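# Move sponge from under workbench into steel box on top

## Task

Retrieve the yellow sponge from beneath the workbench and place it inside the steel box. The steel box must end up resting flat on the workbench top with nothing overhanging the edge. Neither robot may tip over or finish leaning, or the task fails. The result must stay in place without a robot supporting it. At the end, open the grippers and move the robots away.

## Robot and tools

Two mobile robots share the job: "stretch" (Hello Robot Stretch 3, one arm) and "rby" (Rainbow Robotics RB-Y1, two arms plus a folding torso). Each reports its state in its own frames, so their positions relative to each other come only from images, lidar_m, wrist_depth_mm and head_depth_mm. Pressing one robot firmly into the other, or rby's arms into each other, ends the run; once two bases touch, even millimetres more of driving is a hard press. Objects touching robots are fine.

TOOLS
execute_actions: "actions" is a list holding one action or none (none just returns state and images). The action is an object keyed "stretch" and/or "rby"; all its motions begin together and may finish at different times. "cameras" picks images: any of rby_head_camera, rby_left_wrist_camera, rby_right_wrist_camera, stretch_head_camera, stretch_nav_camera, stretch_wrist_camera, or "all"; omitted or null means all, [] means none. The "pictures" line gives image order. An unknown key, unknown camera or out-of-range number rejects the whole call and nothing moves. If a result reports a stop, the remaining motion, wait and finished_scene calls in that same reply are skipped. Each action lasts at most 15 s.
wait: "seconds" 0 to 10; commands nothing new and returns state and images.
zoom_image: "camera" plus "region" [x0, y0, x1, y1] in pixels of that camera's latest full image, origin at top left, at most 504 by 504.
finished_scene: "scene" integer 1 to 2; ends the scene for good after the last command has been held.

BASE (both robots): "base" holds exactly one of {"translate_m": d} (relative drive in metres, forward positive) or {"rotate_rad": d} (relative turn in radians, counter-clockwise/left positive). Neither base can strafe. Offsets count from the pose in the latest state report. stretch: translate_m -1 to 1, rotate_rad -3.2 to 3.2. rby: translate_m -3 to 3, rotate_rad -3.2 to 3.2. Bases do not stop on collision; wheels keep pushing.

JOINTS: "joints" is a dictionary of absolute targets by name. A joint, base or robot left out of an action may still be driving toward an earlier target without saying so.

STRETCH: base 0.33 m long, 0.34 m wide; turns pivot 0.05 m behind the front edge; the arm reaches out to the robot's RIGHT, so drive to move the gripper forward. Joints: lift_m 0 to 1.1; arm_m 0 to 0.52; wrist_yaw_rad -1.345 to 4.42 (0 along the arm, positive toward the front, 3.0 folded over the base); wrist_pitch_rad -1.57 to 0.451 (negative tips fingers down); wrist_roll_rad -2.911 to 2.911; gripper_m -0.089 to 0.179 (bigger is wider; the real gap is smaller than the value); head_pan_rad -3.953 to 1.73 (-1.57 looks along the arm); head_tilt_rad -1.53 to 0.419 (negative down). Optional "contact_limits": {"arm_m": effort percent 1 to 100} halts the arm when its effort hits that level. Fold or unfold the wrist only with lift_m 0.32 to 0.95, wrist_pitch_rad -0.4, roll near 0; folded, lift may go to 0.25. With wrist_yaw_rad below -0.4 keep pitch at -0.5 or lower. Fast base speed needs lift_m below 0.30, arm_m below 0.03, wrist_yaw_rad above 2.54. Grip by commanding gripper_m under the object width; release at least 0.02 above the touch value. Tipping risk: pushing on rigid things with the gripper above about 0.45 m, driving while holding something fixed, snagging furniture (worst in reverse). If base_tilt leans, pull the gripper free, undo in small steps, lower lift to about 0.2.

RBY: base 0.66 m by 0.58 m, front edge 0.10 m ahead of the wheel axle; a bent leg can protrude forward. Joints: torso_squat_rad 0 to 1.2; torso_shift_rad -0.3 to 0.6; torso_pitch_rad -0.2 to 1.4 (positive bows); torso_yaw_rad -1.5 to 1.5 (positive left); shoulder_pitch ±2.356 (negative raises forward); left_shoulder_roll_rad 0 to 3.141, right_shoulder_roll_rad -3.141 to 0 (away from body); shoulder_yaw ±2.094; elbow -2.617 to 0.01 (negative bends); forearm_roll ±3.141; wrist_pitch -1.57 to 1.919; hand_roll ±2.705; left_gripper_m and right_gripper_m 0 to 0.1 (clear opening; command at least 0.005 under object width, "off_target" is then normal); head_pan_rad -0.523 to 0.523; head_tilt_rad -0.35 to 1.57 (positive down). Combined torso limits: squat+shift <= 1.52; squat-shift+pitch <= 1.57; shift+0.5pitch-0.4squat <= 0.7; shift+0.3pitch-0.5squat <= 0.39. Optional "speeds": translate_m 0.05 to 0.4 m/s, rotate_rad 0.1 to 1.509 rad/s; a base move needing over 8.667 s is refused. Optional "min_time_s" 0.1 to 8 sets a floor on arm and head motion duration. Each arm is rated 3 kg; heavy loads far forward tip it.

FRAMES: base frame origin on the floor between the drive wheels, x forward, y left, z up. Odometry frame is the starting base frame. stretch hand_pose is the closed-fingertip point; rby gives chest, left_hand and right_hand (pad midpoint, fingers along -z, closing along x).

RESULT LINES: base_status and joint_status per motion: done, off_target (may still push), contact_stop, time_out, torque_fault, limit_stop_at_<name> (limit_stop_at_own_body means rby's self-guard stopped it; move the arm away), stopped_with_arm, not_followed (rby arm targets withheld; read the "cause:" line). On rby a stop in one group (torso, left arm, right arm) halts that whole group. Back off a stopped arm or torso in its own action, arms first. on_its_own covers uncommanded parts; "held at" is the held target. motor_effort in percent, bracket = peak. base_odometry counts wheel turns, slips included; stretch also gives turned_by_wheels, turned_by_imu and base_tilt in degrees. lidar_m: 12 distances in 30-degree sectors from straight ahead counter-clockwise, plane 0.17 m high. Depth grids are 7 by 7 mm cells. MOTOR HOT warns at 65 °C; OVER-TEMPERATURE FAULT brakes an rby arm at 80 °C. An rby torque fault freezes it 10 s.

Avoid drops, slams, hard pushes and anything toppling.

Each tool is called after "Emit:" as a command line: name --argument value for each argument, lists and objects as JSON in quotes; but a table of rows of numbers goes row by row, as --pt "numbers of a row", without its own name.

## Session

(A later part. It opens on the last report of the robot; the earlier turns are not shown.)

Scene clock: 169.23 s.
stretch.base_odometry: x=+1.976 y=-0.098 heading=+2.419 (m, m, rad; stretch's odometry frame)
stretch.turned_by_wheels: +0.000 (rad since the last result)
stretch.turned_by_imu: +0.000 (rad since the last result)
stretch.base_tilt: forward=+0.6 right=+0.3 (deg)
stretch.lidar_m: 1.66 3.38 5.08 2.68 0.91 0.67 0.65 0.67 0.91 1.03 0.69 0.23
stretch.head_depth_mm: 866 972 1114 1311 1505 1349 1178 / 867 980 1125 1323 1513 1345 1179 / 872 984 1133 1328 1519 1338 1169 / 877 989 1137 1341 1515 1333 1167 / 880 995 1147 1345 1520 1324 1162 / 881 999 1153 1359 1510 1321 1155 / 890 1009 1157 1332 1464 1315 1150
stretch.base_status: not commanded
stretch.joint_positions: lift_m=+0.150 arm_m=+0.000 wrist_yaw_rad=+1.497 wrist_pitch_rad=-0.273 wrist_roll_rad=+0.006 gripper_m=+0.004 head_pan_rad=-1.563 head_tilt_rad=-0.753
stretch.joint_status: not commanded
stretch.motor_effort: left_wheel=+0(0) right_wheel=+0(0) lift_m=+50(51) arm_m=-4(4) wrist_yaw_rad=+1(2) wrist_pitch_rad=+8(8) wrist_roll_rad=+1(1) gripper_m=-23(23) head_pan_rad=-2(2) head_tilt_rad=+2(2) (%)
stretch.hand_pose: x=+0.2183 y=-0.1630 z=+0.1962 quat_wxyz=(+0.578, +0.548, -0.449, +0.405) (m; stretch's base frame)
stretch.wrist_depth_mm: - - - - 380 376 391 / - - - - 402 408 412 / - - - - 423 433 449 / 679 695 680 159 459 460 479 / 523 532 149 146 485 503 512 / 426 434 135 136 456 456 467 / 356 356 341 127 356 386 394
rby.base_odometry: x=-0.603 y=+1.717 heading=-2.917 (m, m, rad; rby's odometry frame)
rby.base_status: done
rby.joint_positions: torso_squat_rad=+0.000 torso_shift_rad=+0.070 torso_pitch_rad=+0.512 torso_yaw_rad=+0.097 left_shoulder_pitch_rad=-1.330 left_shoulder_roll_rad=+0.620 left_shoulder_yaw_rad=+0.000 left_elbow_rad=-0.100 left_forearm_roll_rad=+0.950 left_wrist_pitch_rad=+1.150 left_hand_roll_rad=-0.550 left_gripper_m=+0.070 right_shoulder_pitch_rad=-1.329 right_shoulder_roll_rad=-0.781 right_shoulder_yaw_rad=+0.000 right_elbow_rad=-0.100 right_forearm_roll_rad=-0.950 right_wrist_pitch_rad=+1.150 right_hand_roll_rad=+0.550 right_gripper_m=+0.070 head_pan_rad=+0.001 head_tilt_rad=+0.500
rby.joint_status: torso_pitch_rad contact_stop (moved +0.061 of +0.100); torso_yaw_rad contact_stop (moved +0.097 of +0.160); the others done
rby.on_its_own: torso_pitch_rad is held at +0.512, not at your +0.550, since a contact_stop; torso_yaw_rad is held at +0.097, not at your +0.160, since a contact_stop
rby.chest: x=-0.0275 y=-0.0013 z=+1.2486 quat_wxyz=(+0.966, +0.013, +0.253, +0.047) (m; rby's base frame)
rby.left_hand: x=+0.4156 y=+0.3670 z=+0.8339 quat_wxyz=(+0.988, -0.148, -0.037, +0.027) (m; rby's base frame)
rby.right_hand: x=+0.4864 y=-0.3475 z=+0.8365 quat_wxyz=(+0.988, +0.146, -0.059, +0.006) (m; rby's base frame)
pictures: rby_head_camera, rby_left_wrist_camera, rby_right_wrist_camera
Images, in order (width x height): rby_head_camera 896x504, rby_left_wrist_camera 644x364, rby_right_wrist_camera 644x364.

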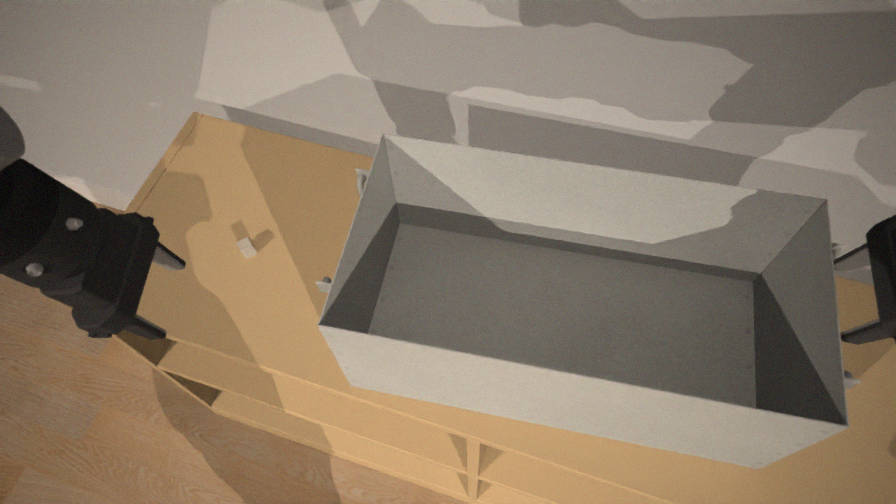

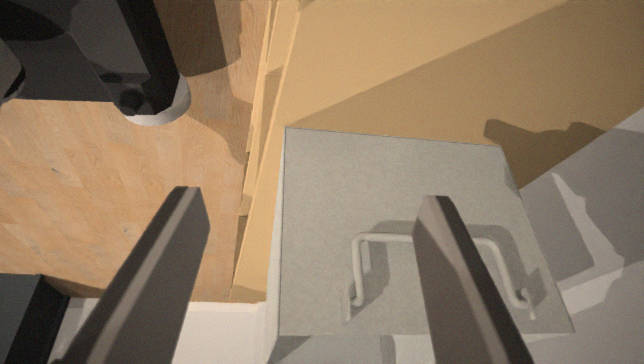

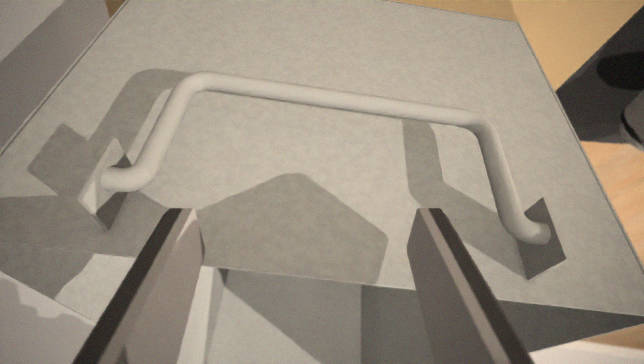

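Emit:
execute_actions --actions '[{"rby":{"joints":{"right_shoulder_roll_rad":-0.9,"left_shoulder_roll_rad":0.8}}}]' --cameras '[]'

Emit:
execute_actions --actions '[{"rby":{"base":{"rotate_rad":0.5},"joints":{"torso_pitch_rad":0.3,"torso_yaw_rad":0}}}]' --cameras '[]'

Emit:
execute_actions --actions '[{"rby":{"base":{"translate_m":-0.3},"joints":{"right_shoulder_roll_rad":-0.8}}}]' --cameras '[]'

Emit:
execute_actions --actions '[{"rby":{"base":{"rotate_rad":-0.38}}}]' --cameras '[]'

Emit:
execute_actions --actions '[{"rby":{"base":{"translate_m":0.27},"joints":{"torso_pitch_rad":0.45}}}]' --cameras '["rby_head_camera","rby_left_wrist_camera","rby_right_wrist_camera"]'

Scene clock: 170.93 s.
stretch.base_odometry: x=+1.976 y=-0.098 heading=+2.419 (m, m, rad; stretch's odometry frame)
stretch.turned_by_wheels: +0.000 (rad since the last result)
stretch.turned_by_imu: +0.000 (rad since the last result)
stretch.base_tilt: forward=+0.6 right=+0.3 (deg)
stretch.lidar_m: 1.66 3.40 5.08 2.68 0.91 0.67 0.65 0.67 0.91 1.03 0.69 0.23
stretch.head_depth_mm: 866 975 1121 1314 1499 1347 1180 / 869 978 1130 1322 1509 1344 1178 / 870 986 1130 1331 1517 1339 1172 / 877 988 1136 1335 1519 1331 1168 / 878 995 1142 1352 1515 1327 1162 / 883 1001 1144 1355 1510 1324 1156 / 886 1002 1157 1329 1466 1321 1157
stretch.base_status: not commanded
stretch.joint_positions: lift_m=+0.150 arm_m=+0.000 wrist_yaw_rad=+1.497 wrist_pitch_rad=-0.273 wrist_roll_rad=+0.006 gripper_m=+0.004 head_pan_rad=-1.563 head_tilt_rad=-0.753
stretch.joint_status: not commanded
stretch.motor_effort: left_wheel=+0(0) right_wheel=+0(0) lift_m=+50(50) arm_m=-4(3) wrist_yaw_rad=+2(2) wrist_pitch_rad=+8(8) wrist_roll_rad=+1(1) gripper_m=-23(23) head_pan_rad=-2(2) head_tilt_rad=+2(2) (%)
stretch.hand_pose: x=+0.2183 y=-0.1630 z=+0.1962 quat_wxyz=(+0.578, +0.548, -0.449, +0.405) (m; stretch's base frame)
stretch.wrist_depth_mm: - - - - 377 384 395 / - - - - 407 408 417 / 993 - - - 431 432 448 / 693 700 676 159 448 465 483 / 533 537 149 147 476 506 521 / 420 422 135 135 459 462 461 / 353 360 339 127 355 386 388
rby.base_odometry: x=-0.603 y=+1.717 heading=-2.917 (m, m, rad; rby's odometry frame)
rby.base_status: not commanded
rby.joint_positions: torso_squat_rad=+0.000 torso_shift_rad=+0.070 torso_pitch_rad=+0.511 torso_yaw_rad=+0.097 left_shoulder_pitch_rad=-1.330 left_shoulder_roll_rad=+0.800 left_shoulder_yaw_rad=+0.000 left_elbow_rad=-0.100 left_forearm_roll_rad=+0.950 left_wrist_pitch_rad=+1.150 left_hand_roll_rad=-0.550 left_gripper_m=+0.070 right_shoulder_pitch_rad=-1.330 right_shoulder_roll_rad=-0.900 right_shoulder_yaw_rad=+0.000 right_elbow_rad=-0.100 right_forearm_roll_rad=-0.950 right_wrist_pitch_rad=+1.150 right_hand_roll_rad=+0.550 right_gripper_m=+0.070 head_pan_rad=+0.001 head_tilt_rad=+0.500
rby.joint_status: all done
rby.on_its_own: torso_pitch_rad is held at +0.512, not at your +0.550, since a contact_stop; torso_yaw_rad is held at +0.097, not at your +0.160, since a contact_stop
rby.chest: x=-0.0276 y=-0.0012 z=+1.2486 quat_wxyz=(+0.966, +0.013, +0.253, +0.047) (m; rby's base frame)
rby.left_hand: x=+0.4174 y=+0.4759 z=+0.8827 quat_wxyz=(+0.990, -0.085, -0.075, +0.080) (m; rby's base frame)
rby.right_hand: x=+0.4922 y=-0.4188 z=+0.8680 quat_wxyz=(+0.990, +0.106, -0.085, -0.029) (m; rby's base frame)
pictures: none
No camera images: the call's "cameras" was empty. Leave "cameras" out to get every camera's image.

Scene clock: 173.27 s.
stretch.base_odometry: x=+1.976 y=-0.098 heading=+2.419 (m, m, rad; stretch's odometry frame)
stretch.turned_by_wheels: +0.000 (rad since the last result)
stretch.turned_by_imu: +0.000 (rad since the last result)
stretch.base_tilt: forward=+0.7 right=+0.3 (deg)
stretch.lidar_m: 1.66 3.39 5.06 2.68 0.91 0.67 0.65 0.67 0.91 1.03 0.69 0.23
stretch.head_depth_mm: 864 976 1121 1314 1502 1350 1184 / 870 980 1127 1318 1509 1351 1176 / 871 987 1133 1323 1520 1341 1168 / 875 991 1138 1337 1517 1333 1164 / 881 995 1143 1343 1510 1329 1163 / 883 999 1153 1350 1506 1320 1158 / 888 1002 1156 1329 1467 1318 1152
stretch.base_status: not commanded
stretch.joint_positions: lift_m=+0.150 arm_m=+0.000 wrist_yaw_rad=+1.497 wrist_pitch_rad=-0.273 wrist_roll_rad=+0.006 gripper_m=+0.004 head_pan_rad=-1.563 head_tilt_rad=-0.753
stretch.joint_status: not commanded
stretch.motor_effort: left_wheel=+0(0) right_wheel=+0(0) lift_m=+51(51) arm_m=-3(3) wrist_yaw_rad=+2(3) wrist_pitch_rad=+8(8) wrist_roll_rad=+1(1) gripper_m=-22(22) head_pan_rad=-3(2) head_tilt_rad=+2(2) (%)
stretch.hand_pose: x=+0.2183 y=-0.1630 z=+0.1962 quat_wxyz=(+0.578, +0.548, -0.449, +0.405) (m; stretch's base frame)
stretch.wrist_depth_mm: - - - - 378 378 393 / - - - - 400 406 412 / - - - - 428 429 448 / 692 718 681 158 455 468 478 / 522 534 149 146 477 500 520 / 419 429 134 135 457 460 468 / 353 358 341 127 361 385 392
rby.base_odometry: x=-0.602 y=+1.717 heading=-2.417 (m, m, rad; rby's odometry frame)
rby.base_status: done
rby.joint_positions: torso_squat_rad=+0.000 torso_shift_rad=+0.070 torso_pitch_rad=+0.300 torso_yaw_rad=+0.000 left_shoulder_pitch_rad=-1.330 left_shoulder_roll_rad=+0.800 left_shoulder_yaw_rad=+0.000 left_elbow_rad=-0.100 left_forearm_roll_rad=+0.950 left_wrist_pitch_rad=+1.150 left_hand_roll_rad=-0.550 left_gripper_m=+0.070 right_shoulder_pitch_rad=-1.330 right_shoulder_roll_rad=-0.900 right_shoulder_yaw_rad=+0.000 right_elbow_rad=-0.100 right_forearm_roll_rad=-0.950 right_wrist_pitch_rad=+1.150 right_hand_roll_rad=+0.550 right_gripper_m=+0.070 head_pan_rad=+0.001 head_tilt_rad=+0.500
rby.joint_status: all done
rby.chest: x=-0.0876 y=-0.0012 z=+1.2744 quat_wxyz=(+0.989, +0.001, +0.149, +0.000) (m; rby's base frame)
rby.left_hand: x=+0.4661 y=+0.4184 z=+0.9971 quat_wxyz=(+0.978, -0.115, -0.173, +0.027) (m; rby's base frame)
rby.right_hand: x=+0.4587 y=-0.4790 z=+1.0241 quat_wxyz=(+0.975, +0.086, -0.194, -0.060) (m; rby's base frame)
pictures: none
No camera images: the call's "cameras" was empty. Leave "cameras" out to get every camera's image.

Scene clock: 175.60 s.
stretch.base_odometry: x=+1.976 y=-0.098 heading=+2.419 (m, m, rad; stretch's odometry frame)
stretch.turned_by_wheels: +0.000 (rad since the last result)
stretch.turned_by_imu: +0.000 (rad since the last result)
stretch.base_tilt: forward=+0.6 right=+0.3 (deg)
stretch.lidar_m: 1.67 3.09 5.10 2.68 0.91 0.67 0.65 0.67 0.91 1.03 0.69 0.23
stretch.head_depth_mm: 865 975 1117 1309 1508 1347 1183 / 869 983 1127 1321 1509 1349 1176 / 870 983 1125 1333 1523 1337 1174 / 877 991 1137 1340 1517 1330 1165 / 880 994 1146 1343 1508 1327 1163 / 882 997 1150 1354 1510 1326 1162 / 885 1002 1159 1331 1466 1322 1156
stretch.base_status: not commanded
stretch.joint_positions: lift_m=+0.150 arm_m=+0.000 wrist_yaw_rad=+1.497 wrist_pitch_rad=-0.273 wrist_roll_rad=+0.006 gripper_m=+0.004 head_pan_rad=-1.563 head_tilt_rad=-0.753
stretch.joint_status: not commanded
stretch.motor_effort: left_wheel=+0(0) right_wheel=+0(0) lift_m=+50(51) arm_m=-3(4) wrist_yaw_rad=+2(2) wrist_pitch_rad=+8(8) wrist_roll_rad=+1(1) gripper_m=-22(22) head_pan_rad=-3(3) head_tilt_rad=+2(2) (%)
stretch.hand_pose: x=+0.2183 y=-0.1630 z=+0.1962 quat_wxyz=(+0.578, +0.548, -0.449, +0.405) (m; stretch's base frame)
stretch.wrist_depth_mm: - - - - 384 387 392 / - - - - 405 404 414 / - - - - 428 432 443 / 691 698 684 158 458 472 484 / 527 538 149 146 474 495 520 / 417 421 134 135 447 460 480 / 354 358 340 127 359 383 385
rby.base_odometry: x=-0.378 y=+1.916 heading=-2.416 (m, m, rad; rby's odometry frame)
rby.base_status: done
rby.joint_positions: torso_squat_rad=+0.000 torso_shift_rad=+0.070 torso_pitch_rad=+0.300 torso_yaw_rad=+0.000 left_shoulder_pitch_rad=-1.330 left_shoulder_roll_rad=+0.800 left_shoulder_yaw_rad=+0.000 left_elbow_rad=-0.100 left_forearm_roll_rad=+0.950 left_wrist_pitch_rad=+1.150 left_hand_roll_rad=-0.550 left_gripper_m=+0.070 right_shoulder_pitch_rad=-1.330 right_shoulder_roll_rad=-0.800 right_shoulder_yaw_rad=+0.000 right_elbow_rad=-0.100 right_forearm_roll_rad=-0.950 right_wrist_pitch_rad=+1.150 right_hand_roll_rad=+0.550 right_gripper_m=+0.070 head_pan_rad=+0.001 head_tilt_rad=+0.500
rby.joint_status: all done
rby.chest: x=-0.0875 y=-0.0012 z=+1.2744 quat_wxyz=(+0.989, +0.001, +0.149, +0.000) (m; rby's base frame)
rby.left_hand: x=+0.4661 y=+0.4183 z=+0.9970 quat_wxyz=(+0.978, -0.115, -0.173, +0.027) (m; rby's base frame)
rby.right_hand: x=+0.4658 y=-0.4198 z=+0.9953 quat_wxyz=(+0.978, +0.117, -0.173, -0.028) (m; rby's base frame)
pictures: none
No camera images: the call's "cameras" was empty. Leave "cameras" out to get every camera's image.

Scene clock: 177.67 s.
stretch.base_odometry: x=+1.976 y=-0.098 heading=+2.419 (m, m, rad; stretch's odometry frame)
stretch.turned_by_wheels: +0.000 (rad since the last result)
stretch.turned_by_imu: +0.000 (rad since the last result)
stretch.base_tilt: forward=+0.5 right=+0.2 (deg)
stretch.lidar_m: 1.66 3.09 5.08 2.68 0.91 0.67 0.65 0.67 0.91 1.03 0.68 0.23
stretch.head_depth_mm: 865 975 1116 1315 1501 1347 1183 / 868 979 1127 1322 1506 1342 1171 / 871 987 1131 1331 1517 1343 1166 / 877 987 1135 1337 1518 1336 1166 / 878 994 1142 1347 1517 1330 1161 / 882 998 1154 1354 1510 1318 1159 / 887 1004 1156 1330 1466 1323 1152
stretch.base_status: not commanded
stretch.joint_positions: lift_m=+0.150 arm_m=+0.000 wrist_yaw_rad=+1.497 wrist_pitch_rad=-0.273 wrist_roll_rad=+0.006 gripper_m=+0.004 head_pan_rad=-1.563 head_tilt_rad=-0.753
stretch.joint_status: not commanded
stretch.motor_effort: left_wheel=+0(0) right_wheel=+0(0) lift_m=+50(51) arm_m=-4(4) wrist_yaw_rad=+2(3) wrist_pitch_rad=+8(8) wrist_roll_rad=+1(1) gripper_m=-23(23) head_pan_rad=-2(2) head_tilt_rad=+2(2) (%)
stretch.hand_pose: x=+0.2183 y=-0.1630 z=+0.1962 quat_wxyz=(+0.578, +0.548, -0.449, +0.405) (m; stretch's base frame)
stretch.wrist_depth_mm: - - - - 385 383 390 / - - - - 401 408 411 / 989 - - - 432 435 450 / 686 706 677 159 452 467 483 / 523 519 150 146 479 495 514 / 421 425 135 135 459 457 471 / 353 361 346 127 356 382 390
rby.base_odometry: x=-0.378 y=+1.916 heading=-2.796 (m, m, rad; rby's odometry frame)
rby.base_status: done
rby.joint_positions: torso_squat_rad=+0.000 torso_shift_rad=+0.070 torso_pitch_rad=+0.300 torso_yaw_rad=+0.000 left_shoulder_pitch_rad=-1.330 left_shoulder_roll_rad=+0.800 left_shoulder_yaw_rad=+0.000 left_elbow_rad=-0.100 left_forearm_roll_rad=+0.950 left_wrist_pitch_rad=+1.150 left_hand_roll_rad=-0.550 left_gripper_m=+0.070 right_shoulder_pitch_rad=-1.330 right_shoulder_roll_rad=-0.800 right_shoulder_yaw_rad=+0.000 right_elbow_rad=-0.100 right_forearm_roll_rad=-0.950 right_wrist_pitch_rad=+1.150 right_hand_roll_rad=+0.550 right_gripper_m=+0.070 head_pan_rad=+0.001 head_tilt_rad=+0.500
rby.joint_status: not commanded
rby.chest: x=-0.0875 y=-0.0012 z=+1.2744 quat_wxyz=(+0.989, +0.001, +0.149, +0.000) (m; rby's base frame)
rby.left_hand: x=+0.4661 y=+0.4183 z=+0.9970 quat_wxyz=(+0.978, -0.115, -0.173, +0.027) (m; rby's base frame)
rby.right_hand: x=+0.4658 y=-0.4198 z=+0.9953 quat_wxyz=(+0.978, +0.117, -0.173, -0.028) (m; rby's base frame)
pictures: none
No camera images: the call's "cameras" was empty. Leave "cameras" out to get every camera's image.

Scene clock: 179.67 s.
stretch.base_odometry: x=+1.976 y=-0.098 heading=+2.419 (m, m, rad; stretch's odometry frame)
stretch.turned_by_wheels: +0.000 (rad since the last result)
stretch.turned_by_imu: +0.000 (rad since the last result)
stretch.base_tilt: forward=+0.7 right=+0.3 (deg)
stretch.lidar_m: 1.66 3.34 5.09 2.68 0.91 0.67 0.65 0.67 0.91 1.03 0.69 0.23
stretch.head_depth_mm: 866 975 1121 1315 1502 1349 1181 / 867 981 1125 1318 1508 1347 1174 / 873 987 1128 1330 1516 1332 1176 / 874 991 1136 1334 1520 1337 1168 / 875 992 1144 1344 1510 1329 1163 / 884 1000 1149 1356 1514 1319 1160 / 886 1007 1158 1331 1467 1313 1157
stretch.base_status: not commanded
stretch.joint_positions: lift_m=+0.150 arm_m=+0.000 wrist_yaw_rad=+1.497 wrist_pitch_rad=-0.273 wrist_roll_rad=+0.006 gripper_m=+0.004 head_pan_rad=-1.563 head_tilt_rad=-0.753
stretch.joint_status: not commanded
stretch.motor_effort: left_wheel=+0(0) right_wheel=+0(0) lift_m=+50(50) arm_m=-3(4) wrist_yaw_rad=+2(2) wrist_pitch_rad=+8(8) wrist_roll_rad=+1(1) gripper_m=-23(23) head_pan_rad=-2(2) head_tilt_rad=+2(2) (%)
stretch.hand_pose: x=+0.2183 y=-0.1630 z=+0.1962 quat_wxyz=(+0.578, +0.548, -0.449, +0.405) (m; stretch's base frame)
stretch.wrist_depth_mm: - - - - 384 380 393 / - - - - 404 409 415 / 996 - - - 427 440 451 / 681 714 670 158 451 461 478 / 519 529 150 146 486 497 518 / 429 431 134 135 455 455 468 / 355 360 341 127 355 385 385
rby.base_odometry: x=-0.632 y=+1.824 heading=-2.796 (m, m, rad; rby's odometry frame)
rby.base_status: done
rby.joint_positions: torso_squat_rad=+0.000 torso_shift_rad=+0.070 torso_pitch_rad=+0.450 torso_yaw_rad=+0.000 left_shoulder_pitch_rad=-1.330 left_shoulder_roll_rad=+0.800 left_shoulder_yaw_rad=+0.000 left_elbow_rad=-0.100 left_forearm_roll_rad=+0.950 left_wrist_pitch_rad=+1.150 left_hand_roll_rad=-0.550 left_gripper_m=+0.070 right_shoulder_pitch_rad=-1.330 right_shoulder_roll_rad=-0.800 right_shoulder_yaw_rad=+0.000 right_elbow_rad=-0.100 right_forearm_roll_rad=-0.950 right_wrist_pitch_rad=+1.150 right_hand_roll_rad=+0.550 right_gripper_m=+0.070 head_pan_rad=+0.001 head_tilt_rad=+0.500
rby.joint_status: all done
rby.chest: x=-0.0444 y=-0.0012 z=+1.2574 quat_wxyz=(+0.975, +0.001, +0.223, +0.000) (m; rby's base frame)
rby.left_hand: x=+0.4615 y=+0.4184 z=+0.9004 quat_wxyz=(+0.988, -0.113, -0.100, +0.036) (m; rby's base frame)
rby.right_hand: x=+0.4611 y=-0.4197 z=+0.8987 quat_wxyz=(+0.988, +0.115, -0.099, -0.036) (m; rby's base frame)
pictures: rby_head_camera, rby_left_wrist_camera, rby_right_wrist_camera
Images, in order (width x height): rby_head_camera 896x504, rby_left_wrist_camera 644x364, rby_right_wrist_camera 644x364.

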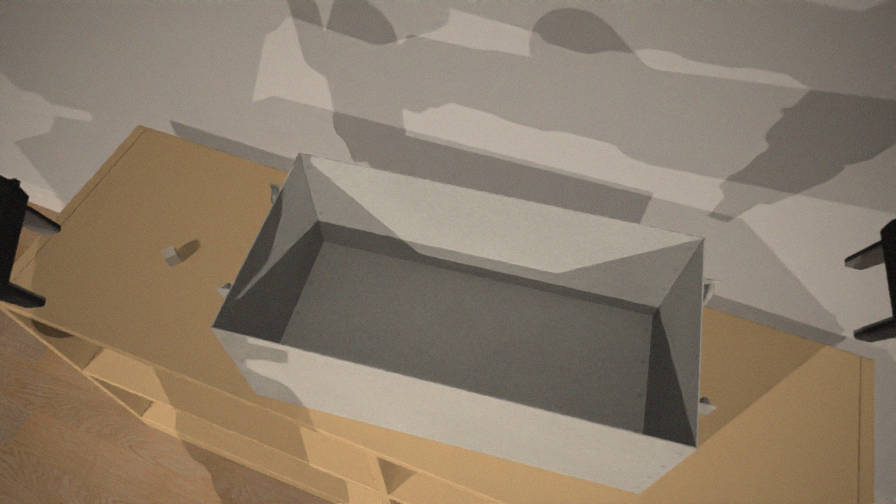

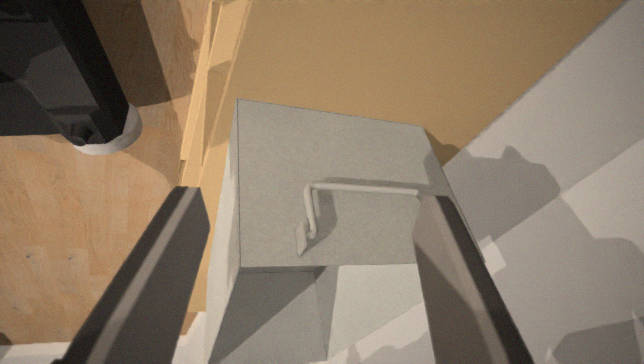

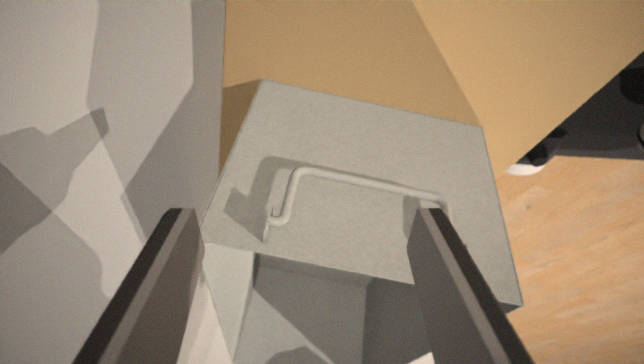

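Emit:
execute_actions --actions '[{"rby":{"joints":{"torso_pitch_rad":0.6}}}]' --cameras '["rby_head_camera","rby_left_wrist_camera","rby_right_wrist_camera"]'

Scene clock: 181.20 s.
stretch.base_odometry: x=+1.976 y=-0.098 heading=+2.419 (m, m, rad; stretch's odometry frame)
stretch.turned_by_wheels: +0.000 (rad since the last result)
stretch.turned_by_imu: +0.000 (rad since the last result)
stretch.base_tilt: forward=+0.6 right=+0.4 (deg)
stretch.lidar_m: 1.66 3.35 5.07 2.69 0.91 0.68 0.65 0.67 0.91 1.03 0.69 0.23
stretch.head_depth_mm: 865 977 1119 1312 1503 1350 1175 / 867 981 1125 1319 1515 1343 1179 / 870 985 1131 1328 1522 1333 1171 / 875 986 1135 1337 1517 1333 1168 / 881 994 1141 1345 1514 1330 1164 / 883 997 1148 1355 1517 1323 1156 / 887 1005 1157 1331 1466 1321 1151
stretch.base_status: not commanded
stretch.joint_positions: lift_m=+0.150 arm_m=+0.000 wrist_yaw_rad=+1.497 wrist_pitch_rad=-0.273 wrist_roll_rad=+0.006 gripper_m=+0.004 head_pan_rad=-1.563 head_tilt_rad=-0.753
stretch.joint_status: not commanded
stretch.motor_effort: left_wheel=+0(0) right_wheel=+0(0) lift_m=+50(51) arm_m=-3(3) wrist_yaw_rad=+2(3) wrist_pitch_rad=+8(8) wrist_roll_rad=+1(1) gripper_m=-24(23) head_pan_rad=-3(3) head_tilt_rad=+2(2) (%)
stretch.hand_pose: x=+0.2183 y=-0.1630 z=+0.1962 quat_wxyz=(+0.578, +0.548, -0.449, +0.405) (m; stretch's base frame)
stretch.wrist_depth_mm: - - - - 387 382 389 / - - - - 405 403 412 / - - - - 433 432 448 / 689 700 681 160 446 462 482 / 520 530 150 146 479 497 516 / 426 434 134 136 457 462 472 / 357 362 338 127 359 389 399
rby.base_odometry: x=-0.632 y=+1.824 heading=-2.796 (m, m, rad; rby's odometry frame)
rby.base_status: not commanded
rby.joint_positions: torso_squat_rad=+0.000 torso_shift_rad=+0.070 torso_pitch_rad=+0.600 torso_yaw_rad=+0.000 left_shoulder_pitch_rad=-1.330 left_shoulder_roll_rad=+0.800 left_shoulder_yaw_rad=+0.000 left_elbow_rad=-0.100 left_forearm_roll_rad=+0.950 left_wrist_pitch_rad=+1.150 left_hand_roll_rad=-0.550 left_gripper_m=+0.070 right_shoulder_pitch_rad=-1.330 right_shoulder_roll_rad=-0.800 right_shoulder_yaw_rad=+0.000 right_elbow_rad=-0.100 right_forearm_roll_rad=-0.950 right_wrist_pitch_rad=+1.150 right_hand_roll_rad=+0.550 right_gripper_m=+0.070 head_pan_rad=+0.001 head_tilt_rad=+0.500
rby.joint_status: all done
rby.chest: x=-0.0042 y=-0.0012 z=+1.2341 quat_wxyz=(+0.955, +0.001, +0.296, +0.000) (m; rby's base frame)
rby.left_hand: x=+0.4426 y=+0.4185 z=+0.8055 quat_wxyz=(+0.993, -0.110, -0.025, +0.044) (m; rby's base frame)
rby.right_hand: x=+0.4420 y=-0.4196 z=+0.8039 quat_wxyz=(+0.992, +0.112, -0.025, -0.045) (m; rby's base frame)
pictures: rby_head_camera, rby_left_wrist_camera, rby_right_wrist_camera
Images, in order (width x height): rby_head_camera 896x504, rby_left_wrist_camera 644x364, rby_right_wrist_camera 644x364.

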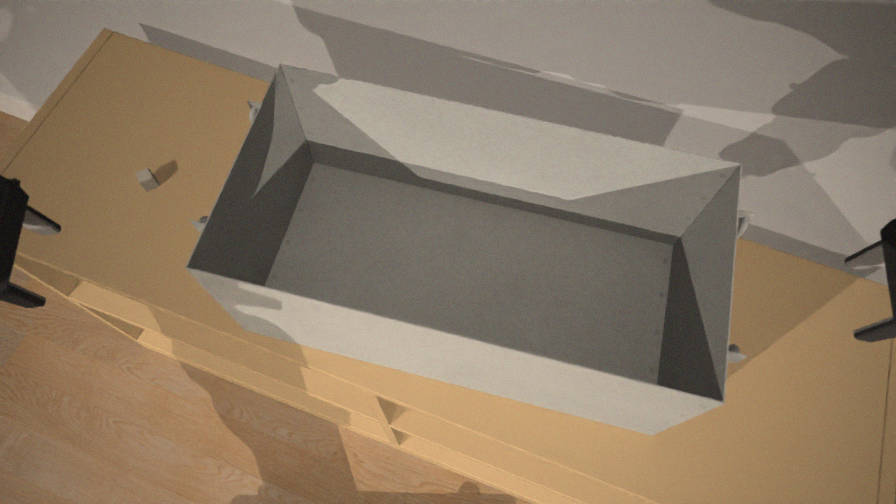

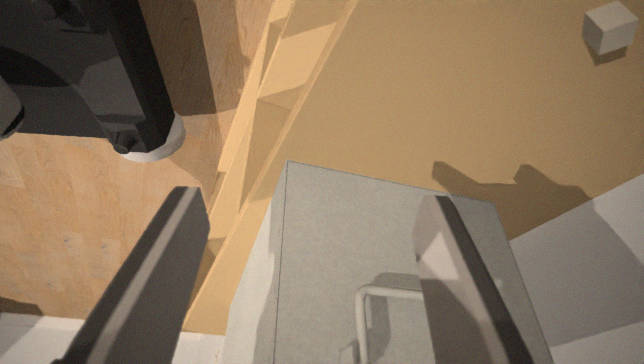

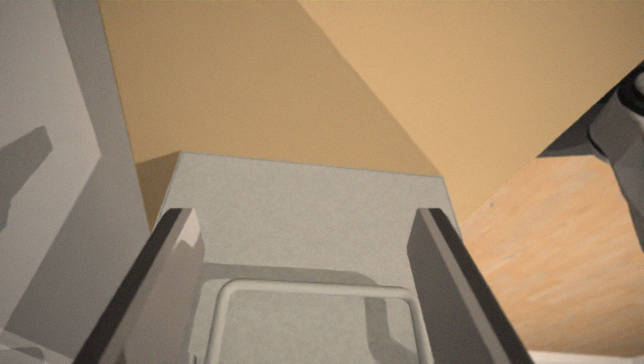

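Emit:
execute_actions --actions '[{"rby":{"base":{"translate_m":0.05},"joints":{"left_shoulder_roll_rad":0.66,"right_shoulder_roll_rad":-0.68}}}]' --cameras '["rby_head_camera","rby_left_wrist_camera","rby_right_wrist_camera"]'

Scene clock: 182.80 s.
stretch.base_odometry: x=+1.976 y=-0.098 heading=+2.419 (m, m, rad; stretch's odometry frame)
stretch.turned_by_wheels: +0.000 (rad since the last result)
stretch.turned_by_imu: +0.000 (rad since the last result)
stretch.base_tilt: forward=+0.6 right=+0.3 (deg)
stretch.lidar_m: 1.66 3.41 5.08 2.68 0.91 0.67 0.65 0.67 0.91 1.03 0.69 0.23
stretch.head_depth_mm: 863 974 1118 1311 1503 1352 1178 / 869 982 1123 1318 1506 1344 1175 / 872 985 1130 1328 1512 1336 1171 / 875 987 1138 1339 1516 1337 1167 / 881 991 1142 1344 1514 1329 1164 / 884 999 1149 1355 1510 1320 1161 / 887 1003 1154 1328 1464 1318 1154
stretch.base_status: not commanded
stretch.joint_positions: lift_m=+0.150 arm_m=+0.000 wrist_yaw_rad=+1.497 wrist_pitch_rad=-0.273 wrist_roll_rad=+0.006 gripper_m=+0.004 head_pan_rad=-1.563 head_tilt_rad=-0.753
stretch.joint_status: not commanded
stretch.motor_effort: left_wheel=+0(0) right_wheel=+0(0) lift_m=+50(50) arm_m=-4(3) wrist_yaw_rad=+3(2) wrist_pitch_rad=+8(8) wrist_roll_rad=+1(1) gripper_m=-23(23) head_pan_rad=-3(2) head_tilt_rad=+2(2) (%)
stretch.hand_pose: x=+0.2183 y=-0.1630 z=+0.1962 quat_wxyz=(+0.578, +0.548, -0.449, +0.405) (m; stretch's base frame)
stretch.wrist_depth_mm: - - - - 385 380 385 / - - - - 402 407 416 / 961 - - - 427 433 451 / 682 697 653 159 458 464 476 / 520 536 149 146 482 503 506 / 423 433 134 135 455 464 471 / 355 363 344 127 357 380 385
rby.base_odometry: x=-0.679 y=+1.807 heading=-2.796 (m, m, rad; rby's odometry frame)
rby.base_status: done
rby.joint_positions: torso_squat_rad=+0.000 torso_shift_rad=+0.070 torso_pitch_rad=+0.600 torso_yaw_rad=+0.000 left_shoulder_pitch_rad=-1.330 left_shoulder_roll_rad=+0.660 left_shoulder_yaw_rad=+0.000 left_elbow_rad=-0.100 left_forearm_roll_rad=+0.950 left_wrist_pitch_rad=+1.150 left_hand_roll_rad=-0.550 left_gripper_m=+0.070 right_shoulder_pitch_rad=-1.330 right_shoulder_roll_rad=-0.680 right_shoulder_yaw_rad=+0.000 right_elbow_rad=-0.100 right_forearm_roll_rad=-0.950 right_wrist_pitch_rad=+1.150 right_hand_roll_rad=+0.550 right_gripper_m=+0.070 head_pan_rad=+0.001 head_tilt_rad=+0.500
rby.joint_status: all done
rby.chest: x=-0.0042 y=-0.0012 z=+1.2341 quat_wxyz=(+0.955, +0.001, +0.296, +0.000) (m; rby's base frame)
rby.left_hand: x=+0.4322 y=+0.3329 z=+0.7713 quat_wxyz=(+0.987, -0.159, +0.005, +0.005) (m; rby's base frame)
rby.right_hand: x=+0.4338 y=-0.3463 z=+0.7744 quat_wxyz=(+0.988, +0.154, +0.001, -0.011) (m; rby's base frame)
pictures: rby_head_camera, rby_left_wrist_camera, rby_right_wrist_camera
Images, in order (width x height): rby_head_camera 896x504, rby_left_wrist_camera 644x364, rby_right_wrist_camera 644x364.

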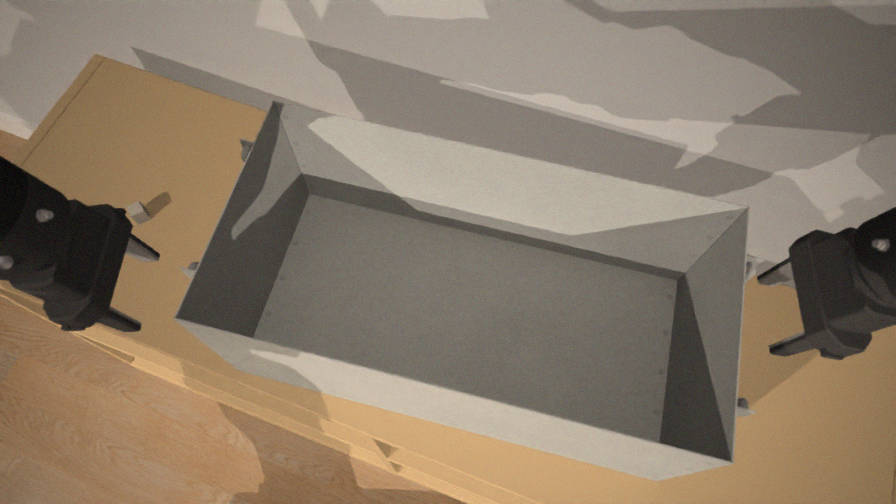

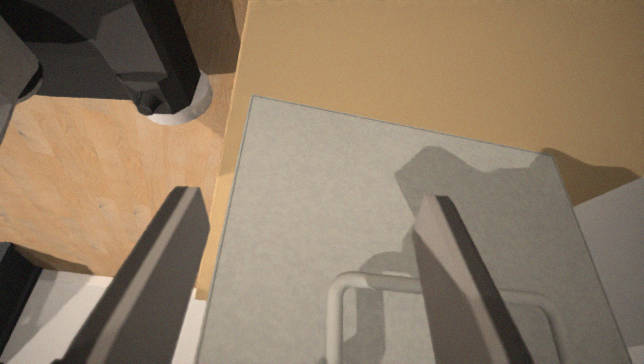

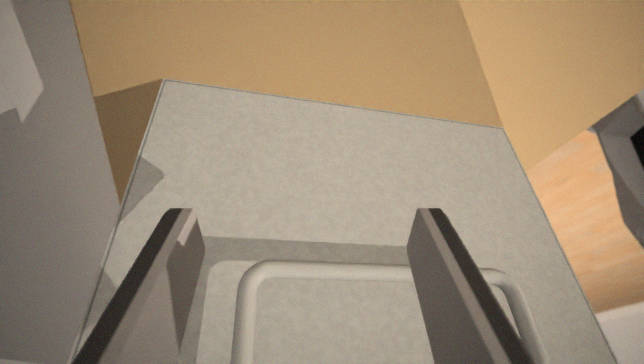

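Emit:
execute_actions --actions '[{"rby":{"base":{"translate_m":0.02},"joints":{"torso_pitch_rad":0.55,"left_shoulder_roll_rad":0.6,"right_shoulder_roll_rad":-0.64}}}]' --cameras '["rby_head_camera","rby_left_wrist_camera","rby_right_wrist_camera"]'

Scene clock: 184.17 s.
stretch.base_odometry: x=+1.976 y=-0.098 heading=+2.419 (m, m, rad; stretch's odometry frame)
stretch.turned_by_wheels: +0.000 (rad since the last result)
stretch.turned_by_imu: +0.000 (rad since the last result)
stretch.base_tilt: forward=+0.7 right=+0.4 (deg)
stretch.lidar_m: 1.66 3.43 5.10 2.69 0.91 0.67 0.65 0.67 0.91 1.03 0.69 0.23
stretch.head_depth_mm: 866 976 1120 1309 1511 1343 1182 / 868 981 1125 1323 1507 1345 1176 / 873 984 1132 1327 1515 1335 1175 / 873 991 1137 1338 1516 1335 1169 / 879 995 1143 1343 1507 1328 1163 / 882 1001 1151 1352 1510 1322 1159 / 884 1004 1157 1330 1473 1316 1154
stretch.base_status: not commanded
stretch.joint_positions: lift_m=+0.150 arm_m=+0.000 wrist_yaw_rad=+1.497 wrist_pitch_rad=-0.273 wrist_roll_rad=+0.006 gripper_m=+0.004 head_pan_rad=-1.563 head_tilt_rad=-0.753
stretch.joint_status: not commanded
stretch.motor_effort: left_wheel=+0(0) right_wheel=+0(0) lift_m=+50(50) arm_m=-3(4) wrist_yaw_rad=+2(1) wrist_pitch_rad=+8(8) wrist_roll_rad=+1(1) gripper_m=-22(23) head_pan_rad=-2(2) head_tilt_rad=+2(2) (%)
stretch.hand_pose: x=+0.2183 y=-0.1630 z=+0.1962 quat_wxyz=(+0.578, +0.548, -0.449, +0.405) (m; stretch's base frame)
stretch.wrist_depth_mm: - - - - 379 382 384 / - - - - 410 411 413 / 983 - - - 430 428 440 / 672 699 690 159 452 464 477 / 518 519 149 146 487 499 514 / 425 432 135 136 462 462 467 / 359 361 341 126 360 385 384
rby.base_odometry: x=-0.698 y=+1.801 heading=-2.796 (m, m, rad; rby's odometry frame)
rby.base_status: done
rby.joint_positions: torso_squat_rad=+0.000 torso_shift_rad=+0.070 torso_pitch_rad=+0.550 torso_yaw_rad=+0.000 left_shoulder_pitch_rad=-1.330 left_shoulder_roll_rad=+0.600 left_shoulder_yaw_rad=+0.000 left_elbow_rad=-0.100 left_forearm_roll_rad=+0.950 left_wrist_pitch_rad=+1.150 left_hand_roll_rad=-0.550 left_gripper_m=+0.070 right_shoulder_pitch_rad=-1.330 right_shoulder_roll_rad=-0.640 right_shoulder_yaw_rad=+0.000 right_elbow_rad=-0.100 right_forearm_roll_rad=-0.950 right_wrist_pitch_rad=+1.150 right_hand_roll_rad=+0.550 right_gripper_m=+0.070 head_pan_rad=+0.001 head_tilt_rad=+0.500
rby.joint_status: all done
rby.chest: x=-0.0172 y=-0.0012 z=+1.2426 quat_wxyz=(+0.962, +0.001, +0.272, +0.000) (m; rby's base frame)
rby.left_hand: x=+0.4353 y=+0.2956 z=+0.7900 quat_wxyz=(+0.984, -0.180, -0.007, -0.016) (m; rby's base frame)
rby.right_hand: x=+0.4394 y=-0.3216 z=+0.7967 quat_wxyz=(+0.986, +0.168, -0.015, +0.005) (m; rby's base frame)
pictures: rby_head_camera, rby_left_wrist_camera, rby_right_wrist_camera
Images, in order (width x height): rby_head_camera 896x504, rby_left_wrist_camera 644x364, rby_right_wrist_camera 644x364.

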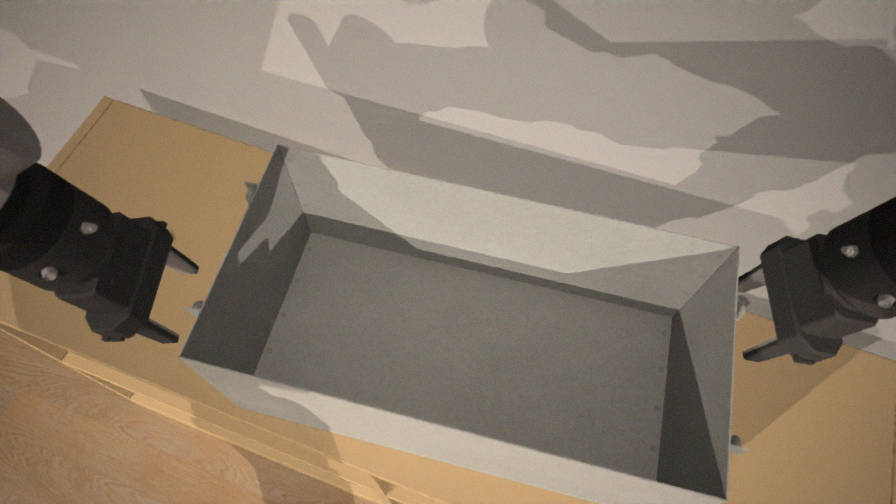

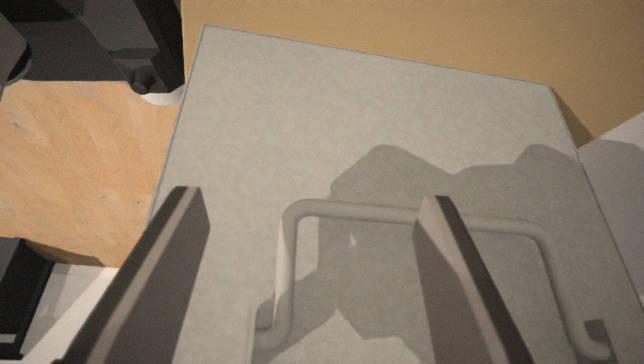

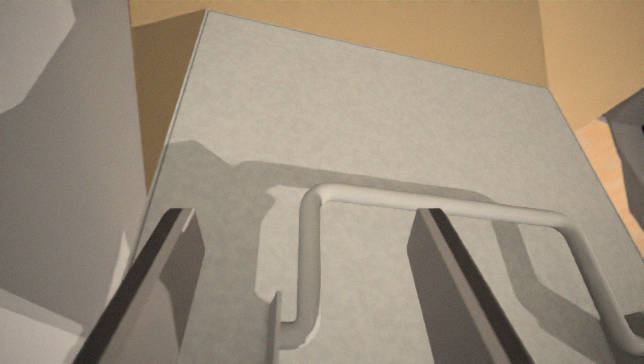

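Legs lie between the pads. Roll in a bit, then close.

Emit:
execute_actions --actions '[{"rby":{"joints":{"left_shoulder_roll_rad":0.55,"right_shoulder_roll_rad":-0.61}}}]' --cameras '[]'

Emit:
execute_actions --actions '[{"rby":{"joints":{"left_gripper_m":0,"right_gripper_m":0}}}]' --cameras '["rby_left_wrist_camera","rby_right_wrist_camera"]'

Emit:
execute_actions --actions '[{"rby":{"joints":{"torso_pitch_rad":0.3},"min_time_s":3}}]' --cameras '["rby_head_camera","rby_left_wrist_camera","rby_right_wrist_camera"]'

Scene clock: 185.53 s.
stretch.base_odometry: x=+1.976 y=-0.098 heading=+2.419 (m, m, rad; stretch's odometry frame)
stretch.turned_by_wheels: +0.000 (rad since the last result)
stretch.turned_by_imu: +0.000 (rad since the last result)
stretch.base_tilt: forward=+0.6 right=+0.4 (deg)
stretch.lidar_m: 1.66 3.41 5.08 2.68 0.91 0.67 0.65 0.67 0.91 1.03 0.69 0.23
stretch.head_depth_mm: 865 974 1120 1315 1498 1350 1180 / 868 980 1124 1324 1511 1340 1176 / 873 982 1132 1329 1525 1340 1169 / 876 989 1135 1340 1519 1331 1168 / 881 993 1141 1344 1510 1332 1165 / 882 997 1151 1353 1509 1326 1159 / 887 1004 1155 1330 1461 1318 1153
stretch.base_status: not commanded
stretch.joint_positions: lift_m=+0.150 arm_m=+0.000 wrist_yaw_rad=+1.497 wrist_pitch_rad=-0.273 wrist_roll_rad=+0.006 gripper_m=+0.004 head_pan_rad=-1.563 head_tilt_rad=-0.753
stretch.joint_status: not commanded
stretch.motor_effort: left_wheel=+0(0) right_wheel=+0(0) lift_m=+50(50) arm_m=-3(4) wrist_yaw_rad=+2(2) wrist_pitch_rad=+8(8) wrist_roll_rad=+1(1) gripper_m=-23(23) head_pan_rad=-3(2) head_tilt_rad=+1(1) (%)
stretch.hand_pose: x=+0.2183 y=-0.1630 z=+0.1962 quat_wxyz=(+0.578, +0.548, -0.449, +0.405) (m; stretch's base frame)
stretch.wrist_depth_mm: - - - - 383 380 393 / - - - - 403 405 420 / 981 - - - 433 438 448 / 680 711 668 159 451 466 482 / 516 527 149 146 481 503 510 / 427 424 134 135 455 458 476 / 354 361 337 127 355 382 392
rby.base_odometry: x=-0.698 y=+1.801 heading=-2.797 (m, m, rad; rby's odometry frame)
rby.base_status: not commanded
rby.joint_positions: torso_squat_rad=+0.000 torso_shift_rad=+0.070 torso_pitch_rad=+0.550 torso_yaw_rad=+0.000 left_shoulder_pitch_rad=-1.330 left_shoulder_roll_rad=+0.552 left_shoulder_yaw_rad=+0.000 left_elbow_rad=-0.100 left_forearm_roll_rad=+0.949 left_wrist_pitch_rad=+1.150 left_hand_roll_rad=-0.550 left_gripper_m=+0.070 right_shoulder_pitch_rad=-1.329 right_shoulder_roll_rad=-0.611 right_shoulder_yaw_rad=+0.000 right_elbow_rad=-0.100 right_forearm_roll_rad=-0.950 right_wrist_pitch_rad=+1.150 right_hand_roll_rad=+0.550 right_gripper_m=+0.070 head_pan_rad=+0.001 head_tilt_rad=+0.500
rby.joint_status: all done
rby.chest: x=-0.0172 y=-0.0012 z=+1.2426 quat_wxyz=(+0.962, +0.001, +0.272, +0.000) (m; rby's base frame)
rby.left_hand: x=+0.4286 y=+0.2657 z=+0.7812 quat_wxyz=(+0.980, -0.196, +0.004, -0.031) (m; rby's base frame)
rby.right_hand: x=+0.4360 y=-0.3040 z=+0.7908 quat_wxyz=(+0.984, +0.177, -0.009, +0.013) (m; rby's base frame)
pictures: none
No camera images: the call's "cameras" was empty. Leave "cameras" out to get every camera's image.

Scene clock: 186.73 s.
stretch.base_odometry: x=+1.976 y=-0.098 heading=+2.419 (m, m, rad; stretch's odometry frame)
stretch.turned_by_wheels: +0.000 (rad since the last result)
stretch.turned_by_imu: +0.000 (rad since the last result)
stretch.base_tilt: forward=+0.6 right=+0.4 (deg)
stretch.lidar_m: 1.66 3.43 5.05 2.69 0.91 0.67 0.65 0.67 0.91 1.03 0.69 0.23
stretch.head_depth_mm: 863 974 1116 1313 1512 1347 1177 / 868 981 1122 1320 1510 1339 1175 / 871 984 1129 1331 1521 1343 1169 / 876 989 1135 1339 1520 1334 1170 / 880 994 1144 1344 1512 1330 1165 / 881 999 1148 1350 1506 1317 1162 / 886 1005 1156 1334 1462 1317 1158
stretch.base_status: not commanded
stretch.joint_positions: lift_m=+0.150 arm_m=+0.000 wrist_yaw_rad=+1.497 wrist_pitch_rad=-0.273 wrist_roll_rad=+0.006 gripper_m=+0.004 head_pan_rad=-1.563 head_tilt_rad=-0.753
stretch.joint_status: not commanded
stretch.motor_effort: left_wheel=+0(0) right_wheel=+0(0) lift_m=+50(51) arm_m=-2(3) wrist_yaw_rad=+2(2) wrist_pitch_rad=+8(8) wrist_roll_rad=+1(1) gripper_m=-23(22) head_pan_rad=-2(3) head_tilt_rad=+1(2) (%)
stretch.hand_pose: x=+0.2183 y=-0.1630 z=+0.1962 quat_wxyz=(+0.578, +0.548, -0.449, +0.405) (m; stretch's base frame)
stretch.wrist_depth_mm: - - - - 381 381 390 / - - - - 406 402 415 / - - - - 426 432 444 / 692 718 704 159 462 462 481 / 528 539 148 146 484 502 518 / 417 427 135 135 450 463 477 / 352 360 337 127 354 387 385
rby.base_odometry: x=-0.698 y=+1.801 heading=-2.797 (m, m, rad; rby's odometry frame)
rby.base_status: not commanded
rby.joint_positions: torso_squat_rad=+0.000 torso_shift_rad=+0.070 torso_pitch_rad=+0.550 torso_yaw_rad=+0.000 left_shoulder_pitch_rad=-1.330 left_shoulder_roll_rad=+0.551 left_shoulder_yaw_rad=+0.000 left_elbow_rad=-0.100 left_forearm_roll_rad=+0.950 left_wrist_pitch_rad=+1.150 left_hand_roll_rad=-0.550 left_gripper_m=+0.014 right_shoulder_pitch_rad=-1.330 right_shoulder_roll_rad=-0.610 right_shoulder_yaw_rad=+0.000 right_elbow_rad=-0.100 right_forearm_roll_rad=-0.950 right_wrist_pitch_rad=+1.150 right_hand_roll_rad=+0.550 right_gripper_m=+0.015 head_pan_rad=+0.001 head_tilt_rad=+0.500
rby.joint_status: left_gripper_m off_target (ended at +0.014, target +0.000); right_gripper_m off_target (ended at +0.015, target +0.000)
rby.chest: x=-0.0172 y=-0.0012 z=+1.2426 quat_wxyz=(+0.962, +0.001, +0.272, +0.000) (m; rby's base frame)
rby.left_hand: x=+0.4282 y=+0.2650 z=+0.7810 quat_wxyz=(+0.980, -0.196, +0.004, -0.031) (m; rby's base frame)
rby.right_hand: x=+0.4360 y=-0.3033 z=+0.7907 quat_wxyz=(+0.984, +0.178, -0.009, +0.013) (m; rby's base frame)
pictures: rby_left_wrist_camera, rby_right_wrist_camera
Images, in order (width x height): rby_left_wrist_camera 644x364, rby_right_wrist_camera 644x364.

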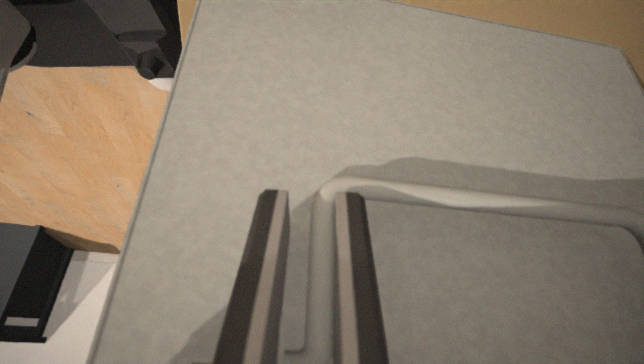

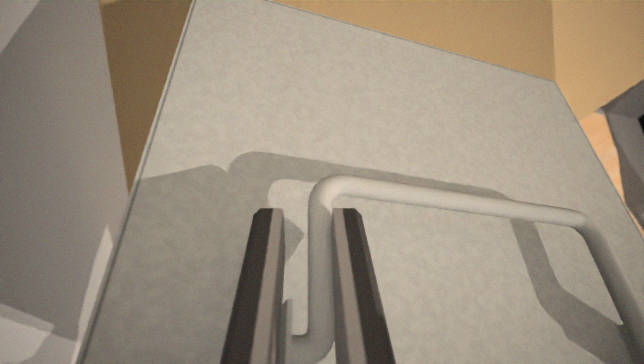

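action 0: rby: "min_time_s" has no arm or head joint beside it: it slows only arm and head motions. Command such a joint too, or leave it out


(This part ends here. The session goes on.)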